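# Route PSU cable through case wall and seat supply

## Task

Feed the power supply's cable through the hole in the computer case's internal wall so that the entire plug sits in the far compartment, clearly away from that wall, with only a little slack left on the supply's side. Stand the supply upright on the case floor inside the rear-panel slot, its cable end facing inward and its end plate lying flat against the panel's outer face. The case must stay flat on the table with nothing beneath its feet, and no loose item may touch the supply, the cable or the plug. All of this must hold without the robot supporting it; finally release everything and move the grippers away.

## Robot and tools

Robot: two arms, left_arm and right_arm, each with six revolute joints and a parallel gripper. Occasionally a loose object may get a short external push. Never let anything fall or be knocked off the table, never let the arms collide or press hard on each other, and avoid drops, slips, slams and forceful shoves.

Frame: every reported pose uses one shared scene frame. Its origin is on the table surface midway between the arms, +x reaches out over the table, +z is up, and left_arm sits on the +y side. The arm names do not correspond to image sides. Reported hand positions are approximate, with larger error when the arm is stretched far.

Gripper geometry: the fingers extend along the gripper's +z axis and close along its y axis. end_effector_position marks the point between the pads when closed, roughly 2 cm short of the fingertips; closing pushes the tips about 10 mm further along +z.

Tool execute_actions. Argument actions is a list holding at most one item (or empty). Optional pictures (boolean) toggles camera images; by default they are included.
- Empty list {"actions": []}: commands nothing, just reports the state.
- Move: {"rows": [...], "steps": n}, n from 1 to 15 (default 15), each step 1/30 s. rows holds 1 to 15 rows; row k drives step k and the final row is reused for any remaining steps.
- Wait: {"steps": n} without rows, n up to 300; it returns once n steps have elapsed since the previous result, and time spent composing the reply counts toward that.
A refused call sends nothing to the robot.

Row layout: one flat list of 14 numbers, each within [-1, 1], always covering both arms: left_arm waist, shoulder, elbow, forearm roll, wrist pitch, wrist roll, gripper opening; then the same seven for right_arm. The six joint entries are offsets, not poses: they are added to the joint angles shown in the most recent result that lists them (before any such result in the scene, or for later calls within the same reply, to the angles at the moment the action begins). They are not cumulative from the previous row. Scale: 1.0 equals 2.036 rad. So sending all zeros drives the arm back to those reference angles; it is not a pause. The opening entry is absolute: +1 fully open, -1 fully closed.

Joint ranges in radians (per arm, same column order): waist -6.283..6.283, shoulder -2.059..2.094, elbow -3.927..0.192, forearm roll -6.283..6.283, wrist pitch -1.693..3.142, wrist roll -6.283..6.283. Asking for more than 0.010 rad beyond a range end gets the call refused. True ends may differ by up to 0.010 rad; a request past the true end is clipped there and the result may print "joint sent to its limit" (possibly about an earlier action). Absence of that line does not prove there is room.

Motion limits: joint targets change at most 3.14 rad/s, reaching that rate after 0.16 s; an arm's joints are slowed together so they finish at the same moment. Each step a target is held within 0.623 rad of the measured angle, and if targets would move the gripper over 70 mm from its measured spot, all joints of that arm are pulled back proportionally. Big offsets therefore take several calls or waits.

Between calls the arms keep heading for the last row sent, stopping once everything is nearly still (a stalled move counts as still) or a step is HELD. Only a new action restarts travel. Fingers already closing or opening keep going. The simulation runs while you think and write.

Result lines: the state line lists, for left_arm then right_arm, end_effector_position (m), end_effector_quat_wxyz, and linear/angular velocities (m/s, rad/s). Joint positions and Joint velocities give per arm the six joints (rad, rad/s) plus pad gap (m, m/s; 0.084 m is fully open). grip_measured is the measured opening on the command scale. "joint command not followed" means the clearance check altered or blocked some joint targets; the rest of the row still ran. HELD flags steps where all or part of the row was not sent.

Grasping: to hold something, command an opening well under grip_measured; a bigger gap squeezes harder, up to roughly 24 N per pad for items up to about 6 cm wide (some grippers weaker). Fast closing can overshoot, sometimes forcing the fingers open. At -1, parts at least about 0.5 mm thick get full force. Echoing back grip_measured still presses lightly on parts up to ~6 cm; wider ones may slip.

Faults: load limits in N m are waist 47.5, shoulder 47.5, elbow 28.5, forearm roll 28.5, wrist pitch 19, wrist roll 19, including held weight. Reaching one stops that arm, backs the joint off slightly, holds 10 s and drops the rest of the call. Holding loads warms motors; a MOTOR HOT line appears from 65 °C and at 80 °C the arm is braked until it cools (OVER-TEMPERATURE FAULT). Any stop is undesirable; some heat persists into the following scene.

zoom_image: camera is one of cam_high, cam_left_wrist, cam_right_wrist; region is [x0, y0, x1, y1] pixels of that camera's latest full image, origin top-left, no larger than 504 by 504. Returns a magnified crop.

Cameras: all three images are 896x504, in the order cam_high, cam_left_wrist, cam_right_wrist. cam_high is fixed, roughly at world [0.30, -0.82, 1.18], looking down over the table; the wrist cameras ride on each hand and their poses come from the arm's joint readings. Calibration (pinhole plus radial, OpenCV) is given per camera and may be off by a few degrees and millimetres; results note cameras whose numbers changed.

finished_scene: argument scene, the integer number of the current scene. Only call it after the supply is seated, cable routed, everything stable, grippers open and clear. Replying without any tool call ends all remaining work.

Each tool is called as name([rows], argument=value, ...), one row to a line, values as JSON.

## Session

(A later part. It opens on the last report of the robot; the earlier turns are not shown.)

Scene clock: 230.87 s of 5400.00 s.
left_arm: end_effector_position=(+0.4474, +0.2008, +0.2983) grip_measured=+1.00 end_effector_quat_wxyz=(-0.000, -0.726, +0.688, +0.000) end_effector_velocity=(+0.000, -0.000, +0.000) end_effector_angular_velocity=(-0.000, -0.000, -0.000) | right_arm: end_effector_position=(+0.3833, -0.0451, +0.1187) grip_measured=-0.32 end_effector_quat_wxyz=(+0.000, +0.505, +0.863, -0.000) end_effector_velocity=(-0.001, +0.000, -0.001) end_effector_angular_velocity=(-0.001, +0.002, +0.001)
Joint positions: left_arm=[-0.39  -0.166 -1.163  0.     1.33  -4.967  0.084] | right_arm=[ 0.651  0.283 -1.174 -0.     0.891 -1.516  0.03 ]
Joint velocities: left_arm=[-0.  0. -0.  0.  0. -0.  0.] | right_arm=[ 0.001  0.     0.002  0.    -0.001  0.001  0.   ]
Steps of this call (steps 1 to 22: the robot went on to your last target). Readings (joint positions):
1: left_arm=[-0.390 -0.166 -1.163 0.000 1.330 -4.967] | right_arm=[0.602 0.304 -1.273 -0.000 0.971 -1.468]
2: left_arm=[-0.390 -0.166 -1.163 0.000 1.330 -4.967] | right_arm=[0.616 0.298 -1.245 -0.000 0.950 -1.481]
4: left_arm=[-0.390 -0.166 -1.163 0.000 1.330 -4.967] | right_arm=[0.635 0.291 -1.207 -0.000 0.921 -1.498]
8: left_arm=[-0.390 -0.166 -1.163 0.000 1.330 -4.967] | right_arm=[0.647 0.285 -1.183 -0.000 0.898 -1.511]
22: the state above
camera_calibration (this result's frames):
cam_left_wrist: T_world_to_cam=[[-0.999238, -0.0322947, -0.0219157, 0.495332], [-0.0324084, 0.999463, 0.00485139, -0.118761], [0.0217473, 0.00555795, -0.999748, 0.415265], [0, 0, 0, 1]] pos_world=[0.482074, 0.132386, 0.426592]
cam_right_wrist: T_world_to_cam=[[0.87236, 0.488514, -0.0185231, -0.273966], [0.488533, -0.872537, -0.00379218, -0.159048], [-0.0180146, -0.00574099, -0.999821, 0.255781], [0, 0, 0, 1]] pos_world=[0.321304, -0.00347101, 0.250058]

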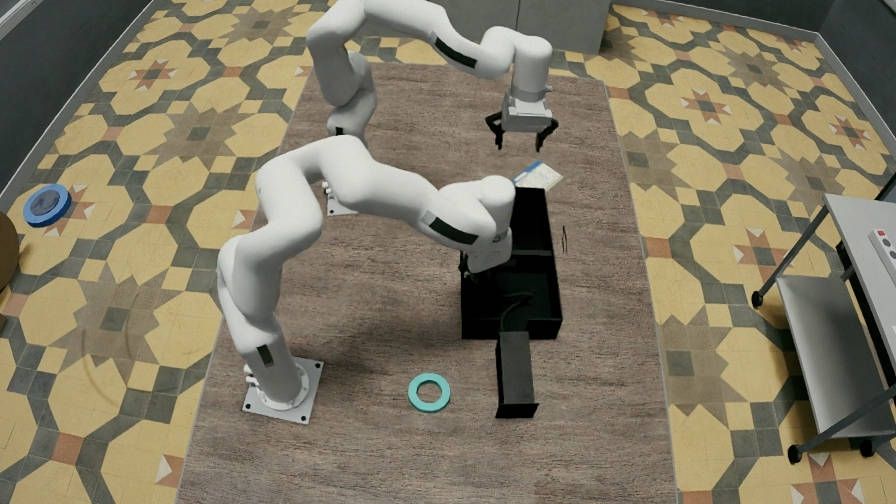

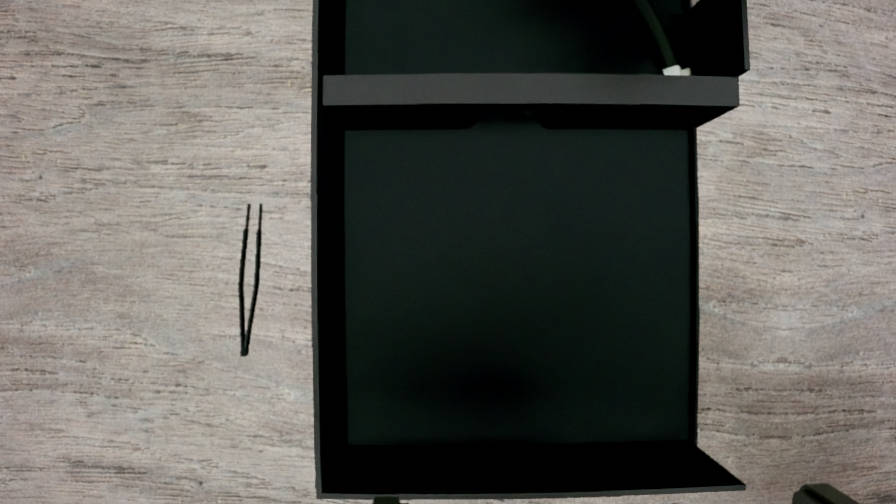

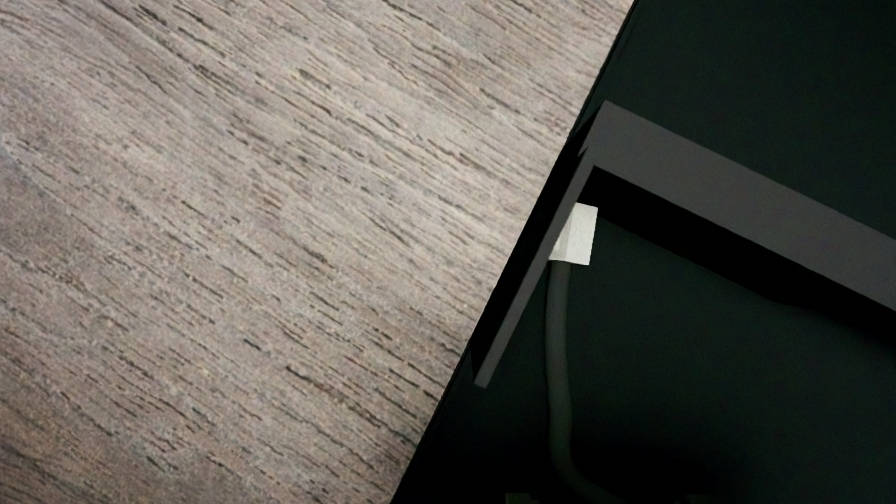

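execute_actions([
  {"rows": [[0,0,0,0,0,0,1,0,0.0702,0.0243,0,-0.0945,0,-0.3]], "steps": 15},
], pictures=false)

execute_actions([
  {"steps": 12},
])

Scene clock: 234.67 s of 5400.00 s.
left_arm: end_effector_position=(+0.4474, +0.2008, +0.2983) grip_measured=+1.00 end_effector_quat_wxyz=(-0.000, -0.726, +0.688, +0.000) end_effector_velocity=(-0.000, -0.000, -0.000) end_effector_angular_velocity=(+0.000, +0.001, -0.001) | right_arm: end_effector_position=(+0.3842, -0.0444, +0.0427) grip_measured=-0.32 end_effector_quat_wxyz=(+0.001, +0.505, +0.863, +0.001) end_effector_velocity=(+0.000, +0.000, -0.011) end_effector_angular_velocity=(+0.004, -0.006, +0.001)
Joint positions: left_arm=[-0.39  -0.166 -1.163  0.     1.33  -4.967  0.084] | right_arm=[ 0.651  0.422 -1.127 -0.     0.702 -1.516  0.03 ]
Joint velocities: left_arm=[-0.001 -0.     0.     0.     0.     0.001  0.   ] | right_arm=[ 0.     0.021  0.009 -0.    -0.038 -0.    -0.   ]
Steps of this call (steps 1 to 15: the robot went on to your last target; steps 16 to 90: nothing new was sent; then 0.30 s passed at rest; steps 91 to 105: all 15 steps of this action). Readings (joint positions):
91: left_arm=[-0.390 -0.166 -1.163 0.000 1.330 -4.967] | right_arm=[0.651 0.283 -1.173 -0.000 0.891 -1.516]
92: left_arm=[-0.390 -0.166 -1.163 0.000 1.330 -4.967] | right_arm=[0.651 0.285 -1.173 -0.000 0.886 -1.516]
94: left_arm=[-0.390 -0.166 -1.163 0.000 1.330 -4.967] | right_arm=[0.651 0.310 -1.168 -0.000 0.845 -1.516]
98: left_arm=[-0.390 -0.166 -1.163 0.000 1.330 -4.967] | right_arm=[0.651 0.399 -1.129 -0.000 0.743 -1.516]
105: the state above

Scene clock: 235.07 s of 5400.00 s.
left_arm: end_effector_position=(+0.4474, +0.2008, +0.2983) grip_measured=+1.00 end_effector_quat_wxyz=(-0.000, -0.726, +0.688, +0.000) end_effector_velocity=(-0.000, +0.000, -0.000) end_effector_angular_velocity=(+0.000, +0.000, +0.001) | right_arm: end_effector_position=(+0.3833, -0.0450, +0.0403) grip_measured=-0.32 end_effector_quat_wxyz=(+0.000, +0.505, +0.863, +0.000) end_effector_velocity=(+0.000, +0.000, -0.001) end_effector_angular_velocity=(+0.000, +0.001, -0.000)
Joint positions: left_arm=[-0.39  -0.166 -1.163  0.     1.33  -4.967  0.084] | right_arm=[ 0.651  0.426 -1.124 -0.     0.699 -1.516  0.03 ]
Joint velocities: left_arm=[ 0.     0.     0.    -0.     0.    -0.001  0.   ] | right_arm=[-0.     0.002 -0.001  0.001 -0.    -0.    -0.   ]
Steps of this call (steps 1 to 12: the robot went on to your last target). Readings (joint positions):
1: left_arm=[-0.390 -0.166 -1.163 0.000 1.330 -4.967] | right_arm=[0.651 0.423 -1.127 -0.000 0.701 -1.516]
2: left_arm=[-0.390 -0.166 -1.163 0.000 1.330 -4.967] | right_arm=[0.651 0.423 -1.126 -0.000 0.700 -1.516]
4: left_arm=[-0.390 -0.166 -1.163 0.000 1.330 -4.967] | right_arm=[0.651 0.424 -1.125 -0.000 0.699 -1.516]
8: left_arm=[-0.390 -0.166 -1.163 0.000 1.330 -4.967] | right_arm=[0.651 0.425 -1.125 -0.000 0.699 -1.516]
12: the state above
camera_calibration (this result's frames):
cam_left_wrist: T_world_to_cam=[[-0.999238, -0.0322947, -0.0219159, 0.495332], [-0.0324083, 0.999463, 0.00485137, -0.118761], [0.0217474, 0.00555793, -0.999748, 0.415265], [0, 0, 0, 1]] pos_world=[0.482074, 0.132386, 0.426592]
cam_right_wrist: T_world_to_cam=[[0.872333, 0.488574, -0.0181764, -0.275523], [0.48859, -0.872505, -0.00387087, -0.159336], [-0.0177502, -0.00550412, -0.999827, 0.177259], [0, 0, 0, 1]] pos_world=[0.321344, -0.00343308, 0.171603]

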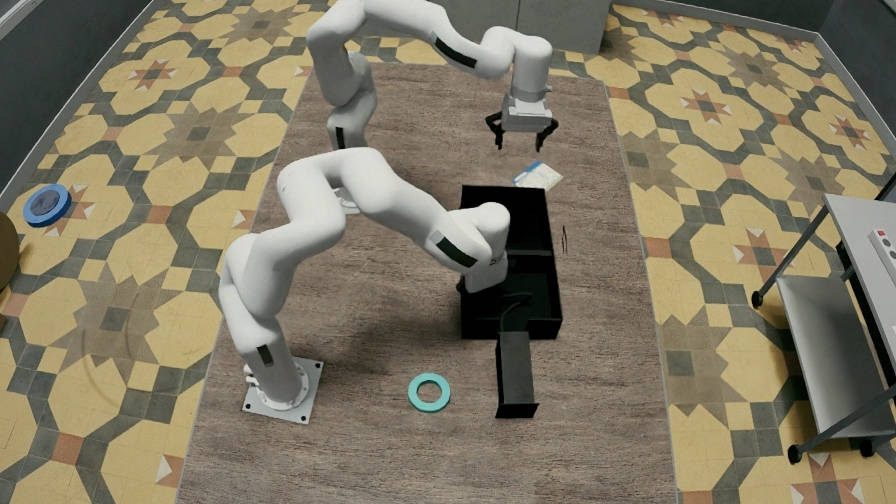

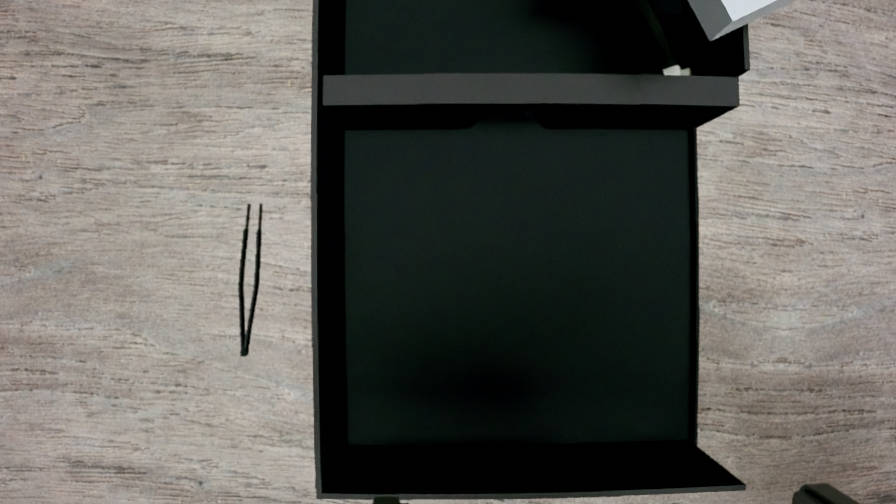

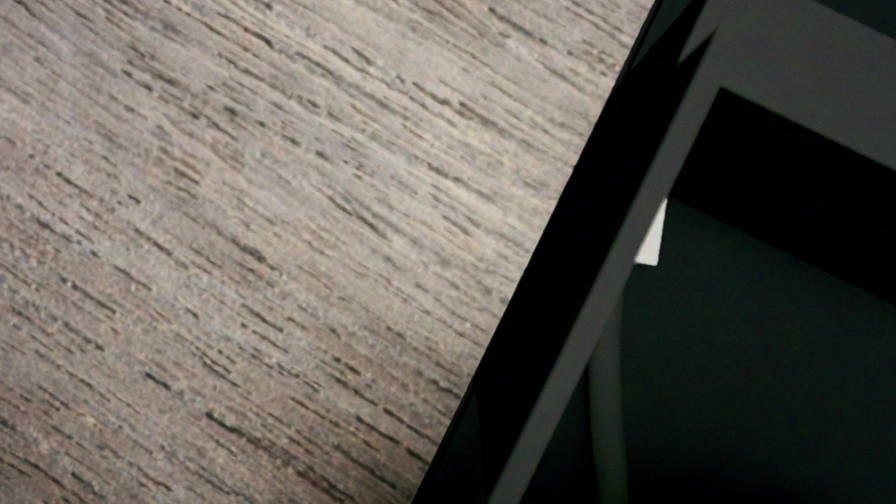

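execute_actions([
  {"rows": [[0,0,0,0,0,0,1,0,0.0045,0.0016,0,-0.006,0,-0.3]], "steps": 10},
], pictures=false)

execute_actions([
  {"rows": [[0,0,0,0,0,0,1,0,0,0,0,0,0,-1]], "steps": 15},
], pictures=false)

Scene clock: 238.73 s of 5400.00 s.
left_arm: end_effector_position=(+0.4474, +0.2008, +0.2983) grip_measured=+1.00 end_effector_quat_wxyz=(-0.000, -0.726, +0.688, +0.000) end_effector_velocity=(-0.000, +0.000, -0.000) end_effector_angular_velocity=(+0.000, +0.000, +0.001) | right_arm: end_effector_position=(+0.3828, -0.0453, +0.0355) grip_measured=-0.32 end_effector_quat_wxyz=(+0.000, +0.505, +0.863, -0.000) end_effector_velocity=(+0.003, +0.002, +0.001) end_effector_angular_velocity=(+0.006, -0.010, +0.001)
Joint positions: left_arm=[-0.39  -0.166 -1.163  0.     1.33  -4.967  0.084] | right_arm=[ 0.651  0.434 -1.121 -0.     0.687 -1.516  0.03 ]
Joint velocities: left_arm=[ 0.    -0.     0.     0.    -0.    -0.001  0.   ] | right_arm=[ 0.     0.002 -0.005 -0.    -0.009 -0.001 -0.   ]
Steps of this call (steps 1 to 15: the robot went on to your last target; steps 16 to 90: nothing new was sent; then 0.33 s passed at rest; steps 91 to 100: all 10 steps of this action). Readings (joint positions):
91: left_arm=[-0.390 -0.166 -1.163 0.000 1.330 -4.967] | right_arm=[0.651 0.426 -1.124 -0.000 0.698 -1.516]
92: left_arm=[-0.390 -0.166 -1.163 0.000 1.330 -4.967] | right_arm=[0.651 0.427 -1.124 -0.000 0.697 -1.516]
94: left_arm=[-0.390 -0.166 -1.163 0.000 1.330 -4.967] | right_arm=[0.651 0.430 -1.123 -0.000 0.692 -1.516]
98: left_arm=[-0.390 -0.166 -1.163 0.000 1.330 -4.967] | right_arm=[0.651 0.434 -1.121 -0.000 0.688 -1.516]
100: the state above

Scene clock: 239.23 s of 5400.00 s.
left_arm: end_effector_position=(+0.4474, +0.2008, +0.2983) grip_measured=+1.00 end_effector_quat_wxyz=(-0.000, -0.726, +0.688, +0.000) end_effector_velocity=(-0.000, -0.000, +0.000) end_effector_angular_velocity=(-0.000, +0.000, +0.001) | right_arm: end_effector_position=(+0.3829, -0.0453, +0.0355) grip_measured=-0.86 end_effector_quat_wxyz=(+0.000, +0.505, +0.863, -0.000) end_effector_velocity=(-0.000, -0.000, -0.000) end_effector_angular_velocity=(-0.001, +0.001, -0.000)
Joint positions: left_arm=[-0.39  -0.166 -1.163  0.     1.33  -4.967  0.084] | right_arm=[ 0.651  0.434 -1.121 -0.     0.687 -1.516  0.006]
Joint velocities: left_arm=[-0.     0.    -0.    -0.     0.    -0.001 -0.   ] | right_arm=[-0.     0.    -0.    -0.     0.001  0.001 -0.   ]
Steps of this call (steps 1 to 15: all 15 steps of this action). Readings (joint positions):
1: left_arm=[-0.390 -0.166 -1.163 0.000 1.330 -4.967] | right_arm=[0.651 0.434 -1.121 -0.000 0.687 -1.516]
2: left_arm=[-0.390 -0.166 -1.163 0.000 1.330 -4.967] | right_arm=[0.651 0.434 -1.121 -0.000 0.687 -1.516]
4: left_arm=[-0.390 -0.166 -1.163 0.000 1.330 -4.967] | right_arm=[0.651 0.434 -1.122 -0.000 0.687 -1.516]
8: left_arm=[-0.390 -0.166 -1.163 0.000 1.330 -4.967] | right_arm=[0.651 0.434 -1.122 -0.000 0.687 -1.516]
15: the state above

execute_actions([
  {"rows": [[0,0,0,0,0,0,1,-0.0521,0.057,-0.1252,0,0.0683,0.17,-1]], "steps": 15},
], pictures=false)

execute_actions([
  {"steps": 15},
])

Scene clock: 242.87 s of 5400.00 s.
left_arm: end_effector_position=(+0.4474, +0.2008, +0.2983) grip_measured=+1.00 end_effector_quat_wxyz=(-0.000, -0.726, +0.688, +0.000) end_effector_velocity=(-0.000, +0.000, -0.001) end_effector_angular_velocity=(+0.000, +0.001, +0.002) | right_arm: end_effector_position=(+0.4553, -0.0691, +0.0538) grip_measured=-0.86 end_effector_quat_wxyz=(-0.000, +0.681, +0.732, -0.001) end_effector_velocity=(+0.012, -0.005, +0.001) end_effector_angular_velocity=(-0.008, +0.014, -0.119)
Joint positions: left_arm=[-0.39  -0.166 -1.163  0.     1.33  -4.967  0.084] | right_arm=[ 0.548  0.547 -1.368 -0.     0.822 -1.18   0.006]
Joint velocities: left_arm=[ 0.001  0.     0.001 -0.    -0.    -0.001  0.   ] | right_arm=[-0.016  0.034 -0.062 -0.001  0.044  0.103 -0.   ]
Steps of this call (steps 1 to 15: the robot went on to your last target; steps 16 to 90: nothing new was sent; then 0.13 s passed at rest; steps 91 to 105: all 15 steps of this action). Readings (joint positions):
91: left_arm=[-0.390 -0.166 -1.163 0.000 1.330 -4.967] | right_arm=[0.651 0.434 -1.121 -0.000 0.687 -1.515]
92: left_arm=[-0.390 -0.166 -1.163 0.000 1.330 -4.967] | right_arm=[0.650 0.436 -1.124 -0.000 0.689 -1.511]
94: left_arm=[-0.390 -0.166 -1.163 0.000 1.330 -4.967] | right_arm=[0.639 0.450 -1.153 -0.000 0.707 -1.468]
98: left_arm=[-0.390 -0.166 -1.163 0.000 1.330 -4.967] | right_arm=[0.579 0.512 -1.293 -0.000 0.779 -1.285]
105: the state above

Scene clock: 243.37 s of 5400.00 s.
left_arm: end_effector_position=(+0.4474, +0.2008, +0.2983) grip_measured=+1.00 end_effector_quat_wxyz=(-0.000, -0.726, +0.688, +0.000) end_effector_velocity=(-0.000, -0.000, +0.000) end_effector_angular_velocity=(-0.000, -0.000, +0.000) | right_arm: end_effector_position=(+0.4576, -0.0698, +0.0548) grip_measured=-0.86 end_effector_quat_wxyz=(+0.000, +0.686, +0.728, -0.000) end_effector_velocity=(+0.001, +0.000, +0.001) end_effector_angular_velocity=(+0.001, -0.003, -0.001)
Joint positions: left_arm=[-0.39  -0.166 -1.163  0.     1.33  -4.967  0.084] | right_arm=[ 0.545  0.55  -1.376 -0.     0.826 -1.17   0.006]
Joint velocities: left_arm=[-0.    -0.    -0.    -0.     0.    -0.001 -0.   ] | right_arm=[-0.001 -0.001 -0.003 -0.001 -0.     0.    -0.   ]
Steps of this call (steps 1 to 15: the robot went on to your last target). Readings (joint positions):
1: left_arm=[-0.390 -0.166 -1.163 0.000 1.330 -4.967] | right_arm=[0.548 0.548 -1.370 -0.000 0.823 -1.177]
2: left_arm=[-0.390 -0.166 -1.163 0.000 1.330 -4.967] | right_arm=[0.547 0.549 -1.372 -0.000 0.824 -1.175]
4: left_arm=[-0.390 -0.166 -1.163 0.000 1.330 -4.967] | right_arm=[0.546 0.549 -1.374 -0.000 0.825 -1.172]
8: left_arm=[-0.390 -0.166 -1.163 0.000 1.330 -4.967] | right_arm=[0.546 0.550 -1.375 -0.000 0.826 -1.170]
15: the state above
All arms were judged still, so your last target was given up. Only a new action makes them travel on or press farther. Fingers that are still opening or closing keep moving.
camera_calibration (this result's frames):
cam_left_wrist: T_world_to_cam=[[-0.999238, -0.0322946, -0.0219159, 0.495332], [-0.0324083, 0.999463, 0.00485159, -0.118761], [0.0217475, 0.00555815, -0.999748, 0.415265], [0, 0, 0, 1]] pos_world=[0.482074, 0.132386, 0.426592]
cam_right_wrist: T_world_to_cam=[[0.998109, 0.0585674, -0.0186545, -0.415515], [0.0585072, -0.99828, -0.00375765, -0.029175], [-0.0188425, 0.00265912, -0.999819, 0.194065], [0, 0, 0, 1]] pos_world=[0.420093, -0.00530526, 0.186169]

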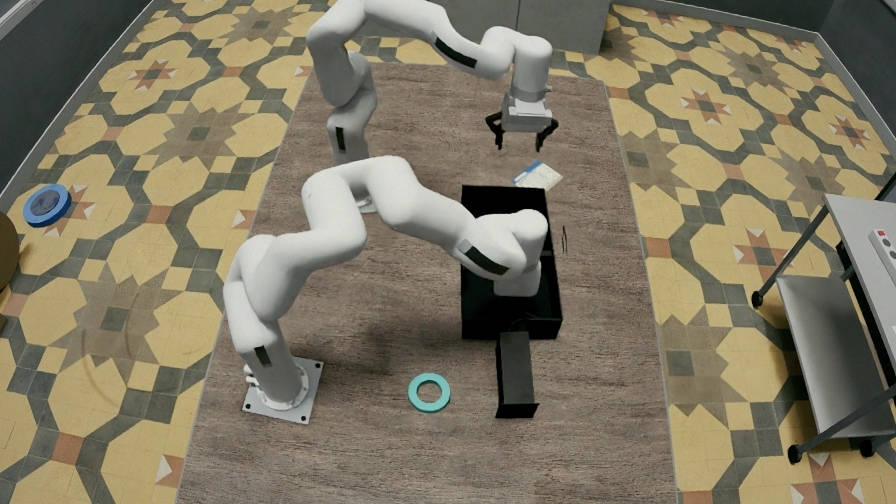

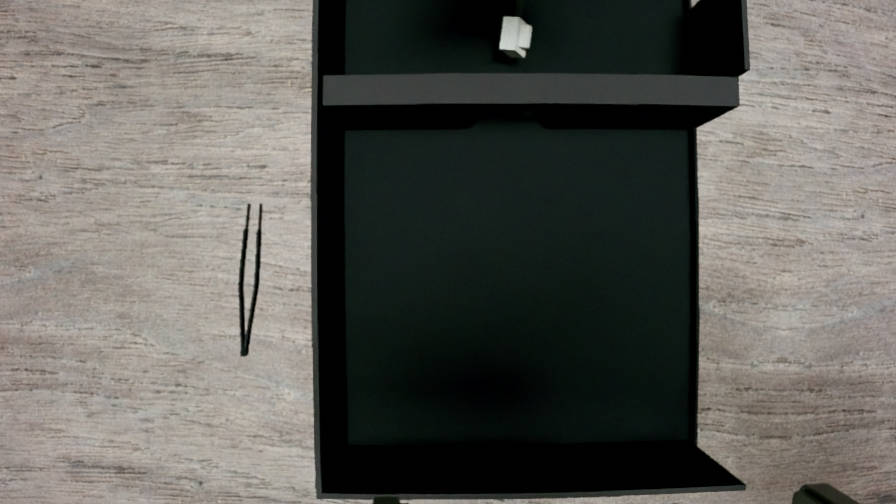

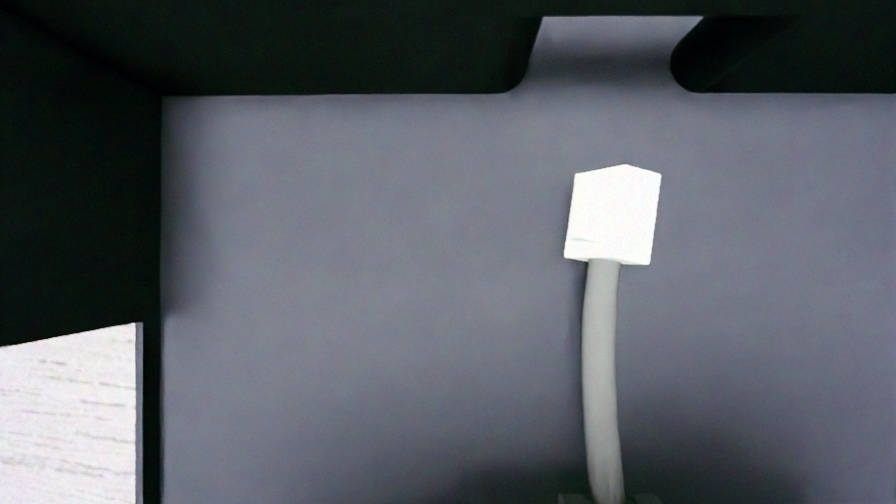

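execute_actions([
  {"rows": [[0,0,0,0,0,0,1,0,0.0071,0.0034,0,-0.0106,0,-1]], "steps": 10},
], pictures=false)

execute_actions([
  {"rows": [[0,0,0,0,0,0,1,0.0656,0.0646,-0.1079,0,0.0433,0.0656,-1]], "steps": 15},
], pictures=false)

execute_actions([
  {"steps": 15},
])

Scene clock: 248.77 s of 5400.00 s.
left_arm: end_effector_position=(+0.4474, +0.2008, +0.2983) grip_measured=+1.00 end_effector_quat_wxyz=(-0.000, -0.726, +0.688, +0.000) end_effector_velocity=(+0.000, -0.000, -0.000) end_effector_angular_velocity=(-0.000, -0.000, +0.001) | right_arm: end_effector_position=(+0.4569, -0.0702, +0.0458) grip_measured=-0.86 end_effector_quat_wxyz=(+0.000, +0.686, +0.728, -0.000) end_effector_velocity=(+0.005, +0.003, +0.003) end_effector_angular_velocity=(+0.009, -0.018, +0.001)
Joint positions: left_arm=[-0.39  -0.166 -1.163  0.     1.33  -4.967  0.084] | right_arm=[ 0.545  0.564 -1.369 -0.     0.806 -1.17   0.006]
Joint velocities: left_arm=[-0.     0.     0.     0.    -0.    -0.001  0.   ] | right_arm=[ 0.     0.    -0.005  0.    -0.016 -0.    -0.   ]
Steps of this call (steps 1 to 90: nothing new was sent; then 2.07 s passed at rest; steps 91 to 100: all 10 steps of this action). Readings (joint positions):
91: left_arm=[-0.390 -0.166 -1.163 0.000 1.330 -4.967] | right_arm=[0.545 0.550 -1.376 -0.000 0.826 -1.170]
92: left_arm=[-0.390 -0.166 -1.163 0.000 1.330 -4.967] | right_arm=[0.545 0.552 -1.376 -0.000 0.823 -1.170]
94: left_arm=[-0.390 -0.166 -1.163 0.000 1.330 -4.967] | right_arm=[0.545 0.557 -1.373 -0.000 0.815 -1.170]
98: left_arm=[-0.390 -0.166 -1.163 0.000 1.330 -4.967] | right_arm=[0.545 0.564 -1.369 -0.000 0.807 -1.170]
100: the state above

Scene clock: 249.27 s of 5400.00 s.
left_arm: end_effector_position=(+0.4474, +0.2008, +0.2983) grip_measured=+1.00 end_effector_quat_wxyz=(-0.000, -0.726, +0.688, +0.000) end_effector_velocity=(-0.000, +0.000, -0.000) end_effector_angular_velocity=(+0.000, +0.001, +0.001) | right_arm: end_effector_position=(+0.4526, +0.0164, +0.0451) grip_measured=-0.86 end_effector_quat_wxyz=(+0.000, +0.686, +0.728, -0.001) end_effector_velocity=(+0.002, +0.014, +0.002) end_effector_angular_velocity=(+0.002, -0.003, -0.016)
Joint positions: left_arm=[-0.39  -0.166 -1.163  0.     1.33  -4.967  0.084] | right_arm=[ 0.675  0.693 -1.583 -0.     0.892 -1.039  0.006]
Joint velocities: left_arm=[ 0.001 -0.     0.    -0.     0.001 -0.001 -0.   ] | right_arm=[ 0.017  0.027 -0.053 -0.     0.022  0.033  0.   ]
Steps of this call (steps 1 to 15: all 15 steps of this action). Readings (joint positions):
1: left_arm=[-0.390 -0.166 -1.163 0.000 1.330 -4.967] | right_arm=[0.545 0.564 -1.370 -0.000 0.806 -1.170]
2: left_arm=[-0.390 -0.166 -1.163 0.000 1.330 -4.967] | right_arm=[0.547 0.566 -1.373 -0.000 0.807 -1.167]
4: left_arm=[-0.390 -0.166 -1.163 0.000 1.330 -4.967] | right_arm=[0.567 0.590 -1.412 -0.001 0.824 -1.142]
8: left_arm=[-0.390 -0.166 -1.163 0.000 1.330 -4.967] | right_arm=[0.646 0.661 -1.531 -0.000 0.869 -1.073]
15: the state above

Scene clock: 249.77 s of 5400.00 s.
left_arm: end_effector_position=(+0.4474, +0.2008, +0.2983) grip_measured=+1.00 end_effector_quat_wxyz=(-0.000, -0.726, +0.688, +0.000) end_effector_velocity=(-0.000, -0.000, +0.000) end_effector_angular_velocity=(+0.000, +0.000, +0.000) | right_arm: end_effector_position=(+0.4524, +0.0188, +0.0453) grip_measured=-0.86 end_effector_quat_wxyz=(+0.000, +0.686, +0.728, -0.000) end_effector_velocity=(-0.000, +0.001, -0.000) end_effector_angular_velocity=(-0.000, +0.001, +0.002)
Joint positions: left_arm=[-0.39  -0.166 -1.163  0.     1.33  -4.967  0.084] | right_arm=[ 0.679  0.696 -1.589 -0.     0.894 -1.036  0.006]
Joint velocities: left_arm=[-0.     0.    -0.     0.     0.    -0.001  0.   ] | right_arm=[ 0.001  0.001 -0.     0.     0.    -0.     0.   ]
Steps of this call (steps 1 to 15: the robot went on to your last target). Readings (joint positions):
1: left_arm=[-0.390 -0.166 -1.163 0.000 1.330 -4.967] | right_arm=[0.676 0.693 -1.585 -0.000 0.893 -1.038]
2: left_arm=[-0.390 -0.166 -1.163 0.000 1.330 -4.967] | right_arm=[0.676 0.694 -1.586 -0.000 0.893 -1.038]
4: left_arm=[-0.390 -0.166 -1.163 0.000 1.330 -4.967] | right_arm=[0.677 0.695 -1.587 -0.000 0.894 -1.037]
8: left_arm=[-0.390 -0.166 -1.163 0.000 1.330 -4.967] | right_arm=[0.678 0.695 -1.588 -0.000 0.894 -1.036]
15: the state above
All arms were judged still, so your last target was given up. Only a new action makes them travel on or press farther. Fingers that are still opening or closing keep moving.
camera_calibration (this result's frames):
cam_left_wrist: T_world_to_cam=[[-0.999238, -0.0322944, -0.021916, 0.495332], [-0.0324081, 0.999463, 0.00485165, -0.118761], [0.0217475, 0.00555821, -0.999748, 0.415265], [0, 0, 0, 1]] pos_world=[0.482074, 0.132386, 0.426592]
cam_right_wrist: T_world_to_cam=[[0.998113, 0.0583776, -0.0190229, -0.415578], [0.0583217, -0.998292, -0.00347616, 0.0595833], [-0.0191933, 0.00236015, -0.999813, 0.184351], [0, 0, 0, 1]] pos_world=[0.414857, 0.0833069, 0.176618]

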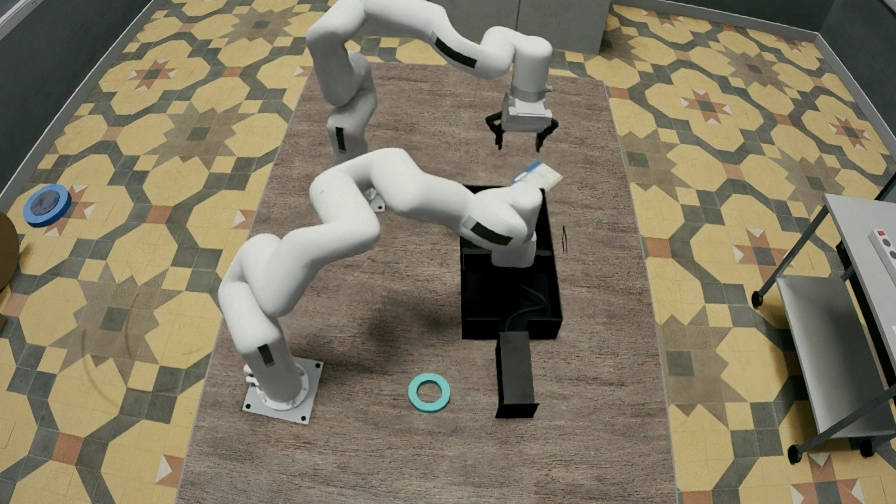

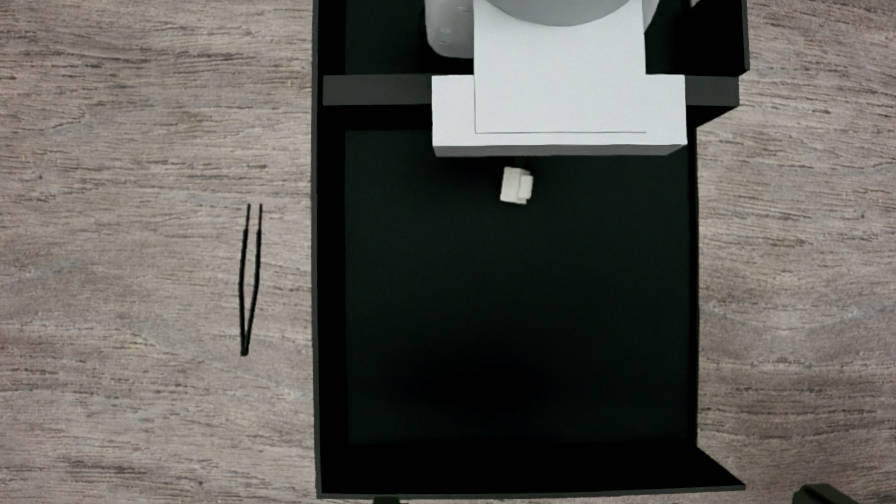

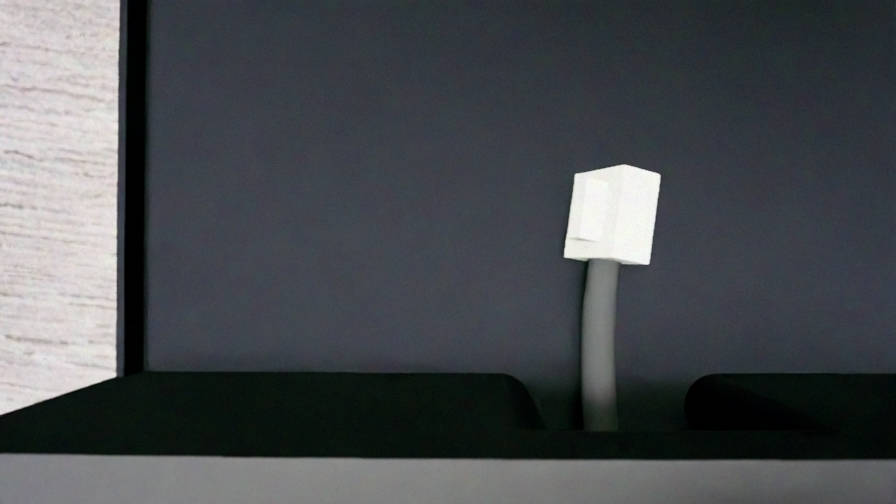

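execute_actions([
  {"rows": [[0,0,0,0,0,0,1,0,0,0,0,0,0,-0.6]], "steps": 15},
])

Scene clock: 252.57 s of 5400.00 s.
left_arm: end_effector_position=(+0.4474, +0.2008, +0.2983) grip_measured=+1.00 end_effector_quat_wxyz=(-0.000, -0.726, +0.688, +0.000) end_effector_velocity=(+0.000, -0.000, +0.000) end_effector_angular_velocity=(-0.000, -0.000, -0.002) | right_arm: end_effector_position=(+0.4524, +0.0188, +0.0453) grip_measured=-0.62 end_effector_quat_wxyz=(+0.000, +0.686, +0.728, -0.000) end_effector_velocity=(-0.001, -0.001, -0.001) end_effector_angular_velocity=(-0.001, +0.002, +0.000)
Joint positions: left_arm=[-0.39  -0.166 -1.163  0.     1.33  -4.967  0.084] | right_arm=[ 0.679  0.696 -1.589 -0.     0.894 -1.036  0.017]
Joint velocities: left_arm=[ 0.     0.    -0.    -0.    -0.     0.003 -0.   ] | right_arm=[-0.    -0.     0.002 -0.     0.     0.    -0.   ]
Steps of this call (steps 1 to 69: nothing new was sent; steps 70 to 84: all 15 steps of this action). Readings (joint positions):
70: left_arm=[-0.390 -0.166 -1.163 0.000 1.330 -4.967] | right_arm=[0.679 0.696 -1.589 -0.000 0.894 -1.036]
71: left_arm=[-0.390 -0.166 -1.163 0.000 1.330 -4.967] | right_arm=[0.679 0.696 -1.589 -0.000 0.894 -1.036]
73: left_arm=[-0.390 -0.166 -1.163 0.000 1.330 -4.967] | right_arm=[0.679 0.696 -1.589 -0.000 0.894 -1.036]
77: left_arm=[-0.390 -0.166 -1.163 0.000 1.330 -4.967] | right_arm=[0.679 0.696 -1.589 -0.000 0.894 -1.036]
84: the state above
camera_calibration (this result's frames):
cam_left_wrist: T_world_to_cam=[[-0.999238, -0.0322945, -0.0219162, 0.495332], [-0.0324081, 0.999463, 0.0048515, -0.118761], [0.0217477, 0.00555807, -0.999748, 0.415265], [0, 0, 0, 1]] pos_world=[0.482074, 0.132386, 0.426592]
cam_right_wrist: T_world_to_cam=[[0.998113, 0.0583847, -0.01901, -0.415581], [0.0583288, -0.998291, -0.00348392, 0.0595861], [-0.019181, 0.00236852, -0.999813, 0.18435], [0, 0, 0, 1]] pos_world=[0.414857, 0.0833112, 0.176623]

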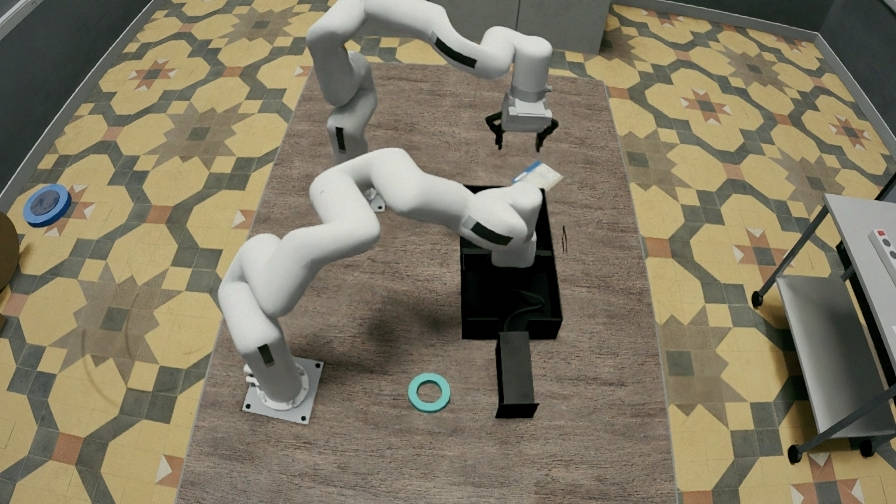

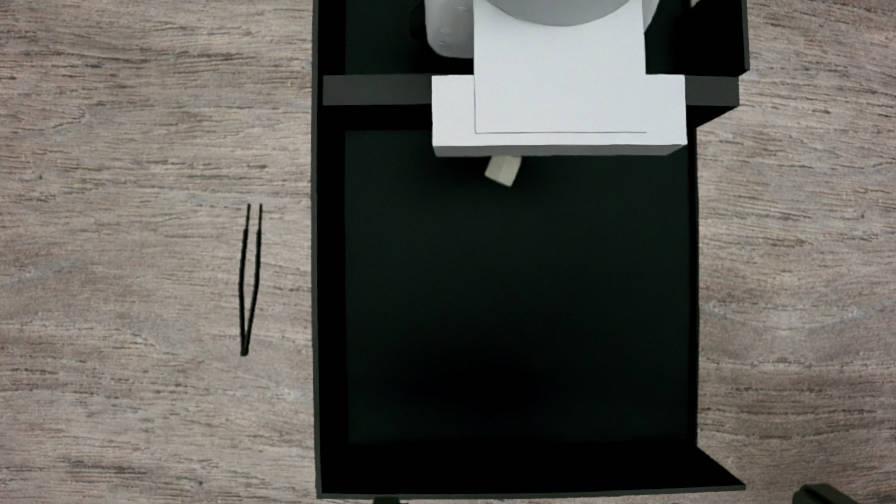

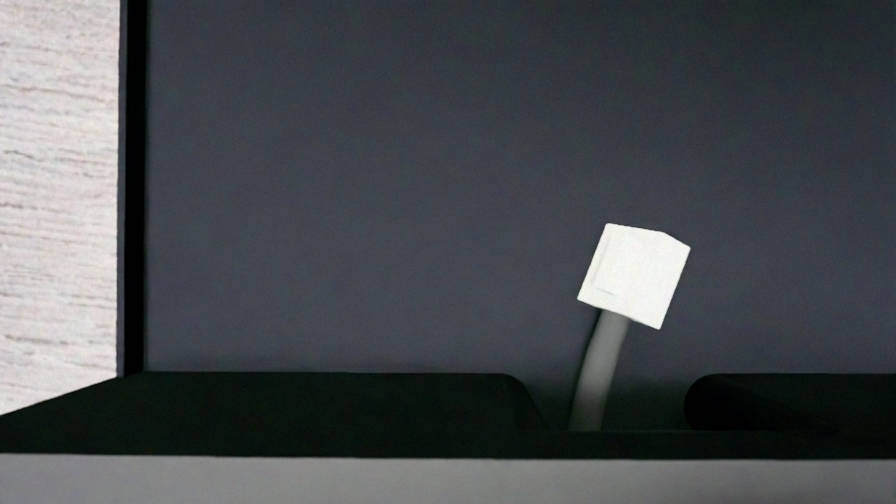

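execute_actions([
  {"steps": 10},
])

Scene clock: 253.47 s of 5400.00 s.
left_arm: end_effector_position=(+0.4474, +0.2008, +0.2983) grip_measured=+1.00 end_effector_quat_wxyz=(-0.000, -0.726, +0.688, +0.000) end_effector_velocity=(+0.000, -0.000, +0.000) end_effector_angular_velocity=(-0.000, -0.001, +0.002) | right_arm: end_effector_position=(+0.4524, +0.0188, +0.0453) grip_measured=-0.62 end_effector_quat_wxyz=(+0.000, +0.686, +0.728, -0.000) end_effector_velocity=(+0.000, +0.000, +0.000) end_effector_angular_velocity=(+0.001, -0.000, -0.000)
Joint positions: left_arm=[-0.39  -0.166 -1.163  0.     1.33  -4.967  0.084] | right_arm=[ 0.679  0.696 -1.589 -0.     0.894 -1.036  0.017]
Joint velocities: left_arm=[-0.     0.    -0.     0.    -0.001 -0.002  0.   ] | right_arm=[ 0.    -0.    -0.001  0.001  0.    -0.001 -0.   ]
Steps of this call (steps 1 to 15: the robot went on to your last target; steps 16 to 27: nothing new was sent). Readings (joint positions):
1: left_arm=[-0.390 -0.166 -1.163 0.000 1.330 -4.967] | right_arm=[0.679 0.696 -1.589 -0.000 0.894 -1.036]
2: left_arm=[-0.390 -0.166 -1.163 0.000 1.330 -4.967] | right_arm=[0.679 0.696 -1.589 -0.000 0.894 -1.036]
4: left_arm=[-0.390 -0.166 -1.163 0.000 1.330 -4.967] | right_arm=[0.679 0.696 -1.589 -0.000 0.894 -1.036]
8: left_arm=[-0.390 -0.166 -1.163 0.000 1.330 -4.967] | right_arm=[0.679 0.696 -1.589 -0.000 0.894 -1.036]
27: the state above
All arms were judged still, so your last target was given up. Only a new action makes them travel on or press farther. Fingers that are still opening or closing keep moving.
camera_calibration (this result's frames):
cam_left_wrist: T_world_to_cam=[[-0.999238, -0.0322946, -0.0219161, 0.495332], [-0.0324082, 0.999463, 0.00485165, -0.118761], [0.0217476, 0.00555822, -0.999748, 0.415265], [0, 0, 0, 1]] pos_world=[0.482074, 0.132386, 0.426592]
cam_right_wrist: T_world_to_cam=[[0.998113, 0.0583774, -0.0190227, -0.415578], [0.0583215, -0.998292, -0.00347635, 0.0595835], [-0.0191931, 0.00236036, -0.999813, 0.184351], [0, 0, 0, 1]] pos_world=[0.414857, 0.0833069, 0.176618]

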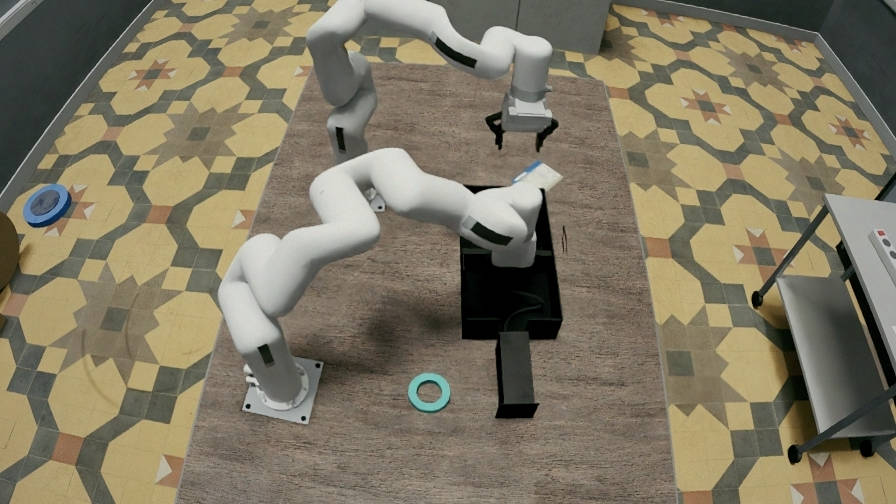

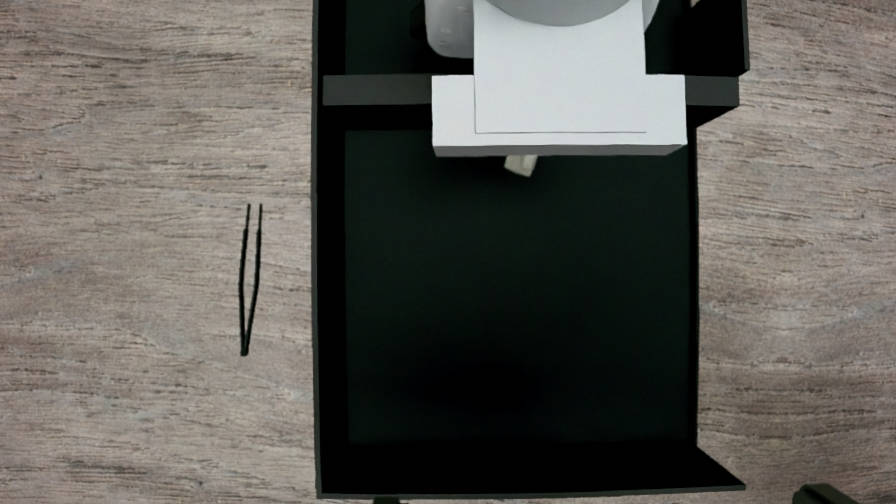

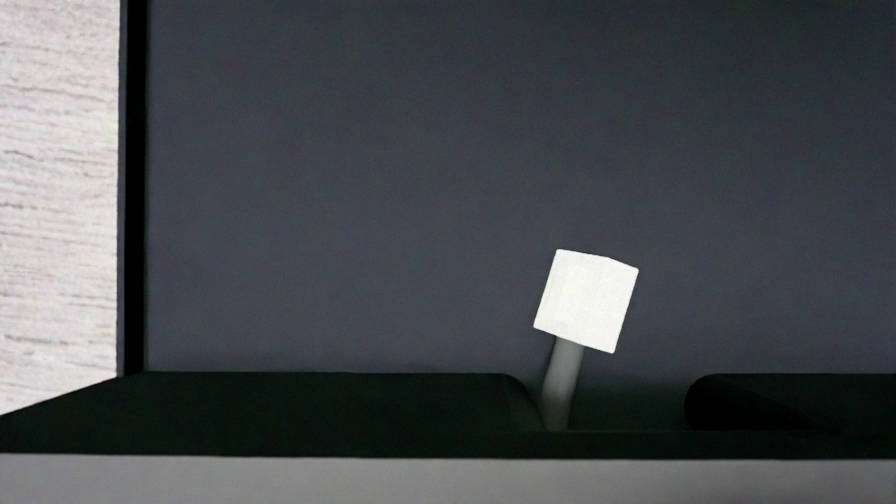

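execute_actions([
  {"rows": [[0,0,0,0,0,0,1,-0.1424,-0.1518,-0.0575,0,0.2087,-0.113,0.0]], "steps": 15},
], pictures=false)

execute_actions([
  {"rows": [[-0.1267,0.139,0.105,0,-0.2445,0.047,0.0,-0.05,-0.05,-0.02,0,0.07,-0.04,0.0]], "steps": 15},
], pictures=false)

execute_actions([
  {"steps": 20},
])

Scene clock: 262.90 s of 5400.00 s.
left_arm: end_effector_position=(+0.4474, +0.2008, +0.2983) grip_measured=+1.00 end_effector_quat_wxyz=(-0.000, -0.726, +0.688, +0.000) end_effector_velocity=(+0.000, +0.000, +0.000) end_effector_angular_velocity=(-0.000, -0.001, -0.001) | right_arm: end_effector_position=(+0.4970, -0.0810, +0.1717) grip_measured=-0.01 end_effector_quat_wxyz=(+0.000, +0.700, +0.715, +0.001) end_effector_velocity=(+0.048, -0.251, +0.289) end_effector_angular_velocity=(-0.000, -0.001, -0.085)
Joint positions: left_arm=[-0.39  -0.166 -1.163  0.     1.33  -4.967  0.084] | right_arm=[ 0.5    0.505 -1.661 -0.     1.155 -1.177  0.044]
Joint velocities: left_arm=[ 0.001 -0.    -0.     0.    -0.     0.002 -0.   ] | right_arm=[-0.411 -0.439 -0.164  0.     0.602 -0.326  0.   ]
Steps of this call (steps 1 to 90: nothing new was sent; then 5.93 s passed at rest; steps 91 to 105: all 15 steps of this action). Readings (joint positions):
91: left_arm=[-0.390 -0.166 -1.163 0.000 1.330 -4.967] | right_arm=[0.678 0.695 -1.589 -0.000 0.894 -1.036]
92: left_arm=[-0.390 -0.166 -1.163 0.000 1.330 -4.967] | right_arm=[0.677 0.693 -1.589 -0.000 0.899 -1.039]
94: left_arm=[-0.390 -0.166 -1.163 0.000 1.330 -4.967] | right_arm=[0.657 0.673 -1.594 -0.000 0.934 -1.057]
98: left_arm=[-0.390 -0.166 -1.163 0.000 1.330 -4.967] | right_arm=[0.596 0.607 -1.624 -0.000 1.014 -1.101]
105: the state above

Scene clock: 263.40 s of 5400.00 s.
left_arm: end_effector_position=(+0.4557, +0.1117, +0.1692) grip_measured=-0.01 end_effector_quat_wxyz=(-0.000, -0.633, +0.774, +0.000) end_effector_velocity=(-0.052, -0.202, -0.309) end_effector_angular_velocity=(-0.001, -0.003, -0.610) | right_arm: end_effector_position=(+0.5016, -0.1429, +0.2368) grip_measured=-0.01 end_effector_quat_wxyz=(-0.000, +0.706, +0.708, -0.001) end_effector_velocity=(+0.002, -0.007, +0.013) end_effector_angular_velocity=(+0.004, -0.013, -0.003)
Joint positions: left_arm=[-0.575  0.037 -1.01   0.     0.974 -4.899  0.044] | right_arm=[ 0.4    0.406 -1.7   -0.     1.296 -1.258  0.044]
Joint velocities: left_arm=[-0.443  0.485  0.365  0.    -0.853  0.166 -0.   ] | right_arm=[-0.012 -0.015 -0.012 -0.     0.014 -0.01  -0.   ]
Steps of this call (steps 1 to 15: all 15 steps of this action). Readings (joint positions):
1: left_arm=[-0.390 -0.166 -1.163 0.000 1.330 -4.967] | right_arm=[0.486 0.491 -1.667 -0.000 1.175 -1.188]
2: left_arm=[-0.392 -0.165 -1.162 0.000 1.325 -4.966] | right_arm=[0.472 0.476 -1.673 -0.000 1.195 -1.200]
4: left_arm=[-0.410 -0.146 -1.150 0.001 1.285 -4.959] | right_arm=[0.444 0.448 -1.684 -0.000 1.234 -1.222]
8: left_arm=[-0.472 -0.075 -1.094 0.000 1.172 -4.937] | right_arm=[0.408 0.412 -1.700 -0.001 1.281 -1.249]
15: the state above

Scene clock: 264.07 s of 5400.00 s.
left_arm: end_effector_position=(+0.4432, +0.0800, +0.1191) grip_measured=-0.01 end_effector_quat_wxyz=(+0.000, -0.594, +0.805, -0.000) end_effector_velocity=(-0.002, -0.001, -0.002) end_effector_angular_velocity=(+0.002, +0.003, -0.003) | right_arm: end_effector_position=(+0.5021, -0.1440, +0.2389) grip_measured=-0.01 end_effector_quat_wxyz=(+0.001, +0.707, +0.707, +0.000) end_effector_velocity=(-0.000, -0.000, -0.000) end_effector_angular_velocity=(+0.000, +0.000, -0.000)
Joint positions: left_arm=[-0.648  0.116 -0.95   0.     0.832 -4.871  0.044] | right_arm=[ 0.398  0.403 -1.702 -0.     1.297 -1.259  0.044]
Joint velocities: left_arm=[-0.003  0.003  0.003  0.    -0.002  0.    -0.   ] | right_arm=[-0. -0.  0.  0. -0. -0.  0.]
Steps of this call (steps 1 to 20: the robot went on to your last target). Readings (joint positions):
1: left_arm=[-0.590 0.053 -0.998 0.000 0.946 -4.893] | right_arm=[0.400 0.405 -1.701 -0.000 1.296 -1.258]
2: left_arm=[-0.604 0.069 -0.986 0.000 0.918 -4.888] | right_arm=[0.399 0.405 -1.701 -0.000 1.297 -1.258]
4: left_arm=[-0.627 0.094 -0.966 0.000 0.877 -4.880] | right_arm=[0.399 0.404 -1.702 -0.000 1.297 -1.259]
8: left_arm=[-0.643 0.111 -0.954 0.000 0.843 -4.873] | right_arm=[0.398 0.404 -1.702 -0.000 1.297 -1.259]
20: the state above
camera_calibration (this result's frames):
cam_left_wrist: T_world_to_cam=[[-0.948655, 0.315439, -0.0235008, 0.433295], [0.315422, 0.948941, 0.00451858, -0.147311], [0.0237262, -0.00312609, -0.999714, 0.23669], [0, 0, 0, 1]] pos_world=[0.451897, 0.00385148, 0.247471]
cam_right_wrist: T_world_to_cam=[[0.999852, 0.000566836, -0.0171964, -0.461719], [0.000496236, -0.999991, -0.00410951, -0.0761578], [-0.0171986, 0.00410037, -0.999844, 0.378485], [0, 0, 0, 1]] pos_world=[0.468198, -0.0774473, 0.370173]

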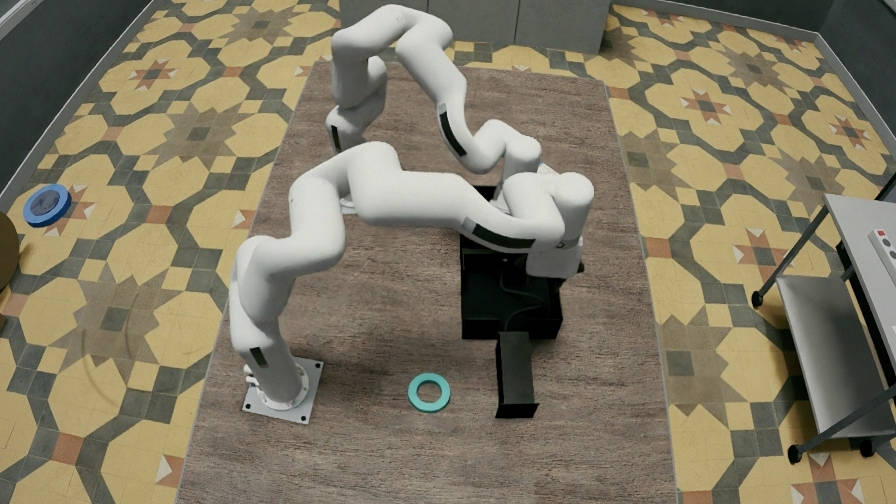

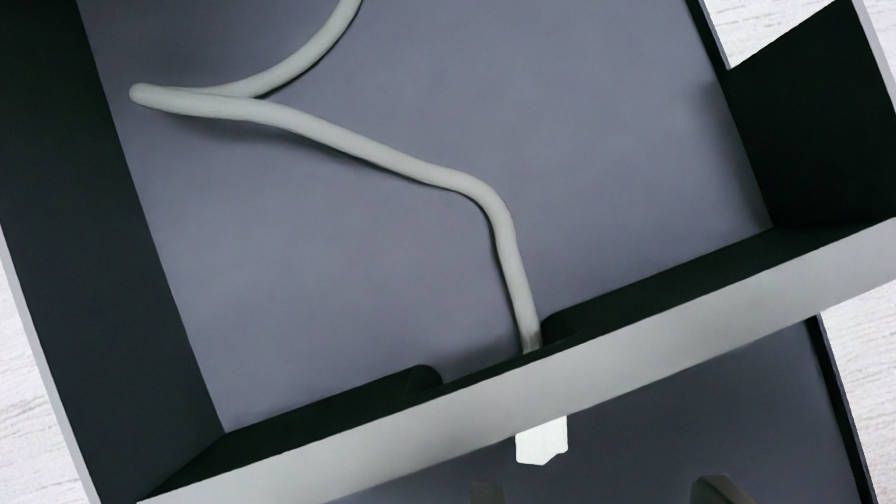

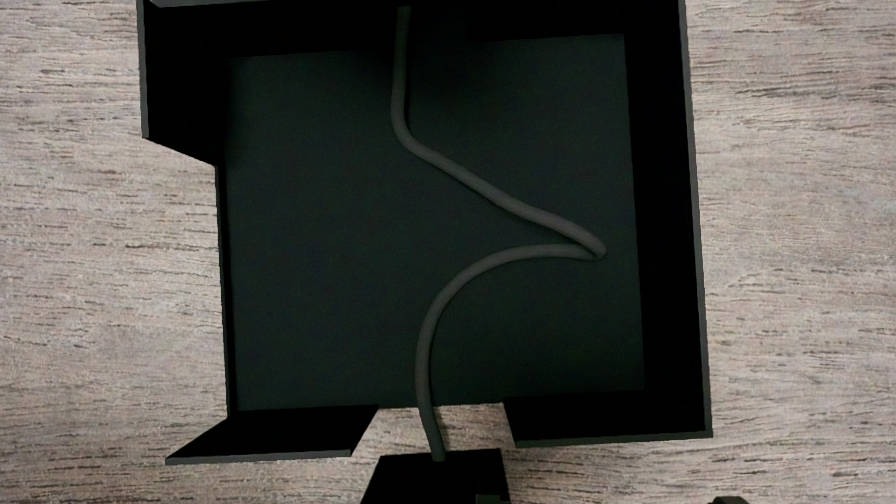

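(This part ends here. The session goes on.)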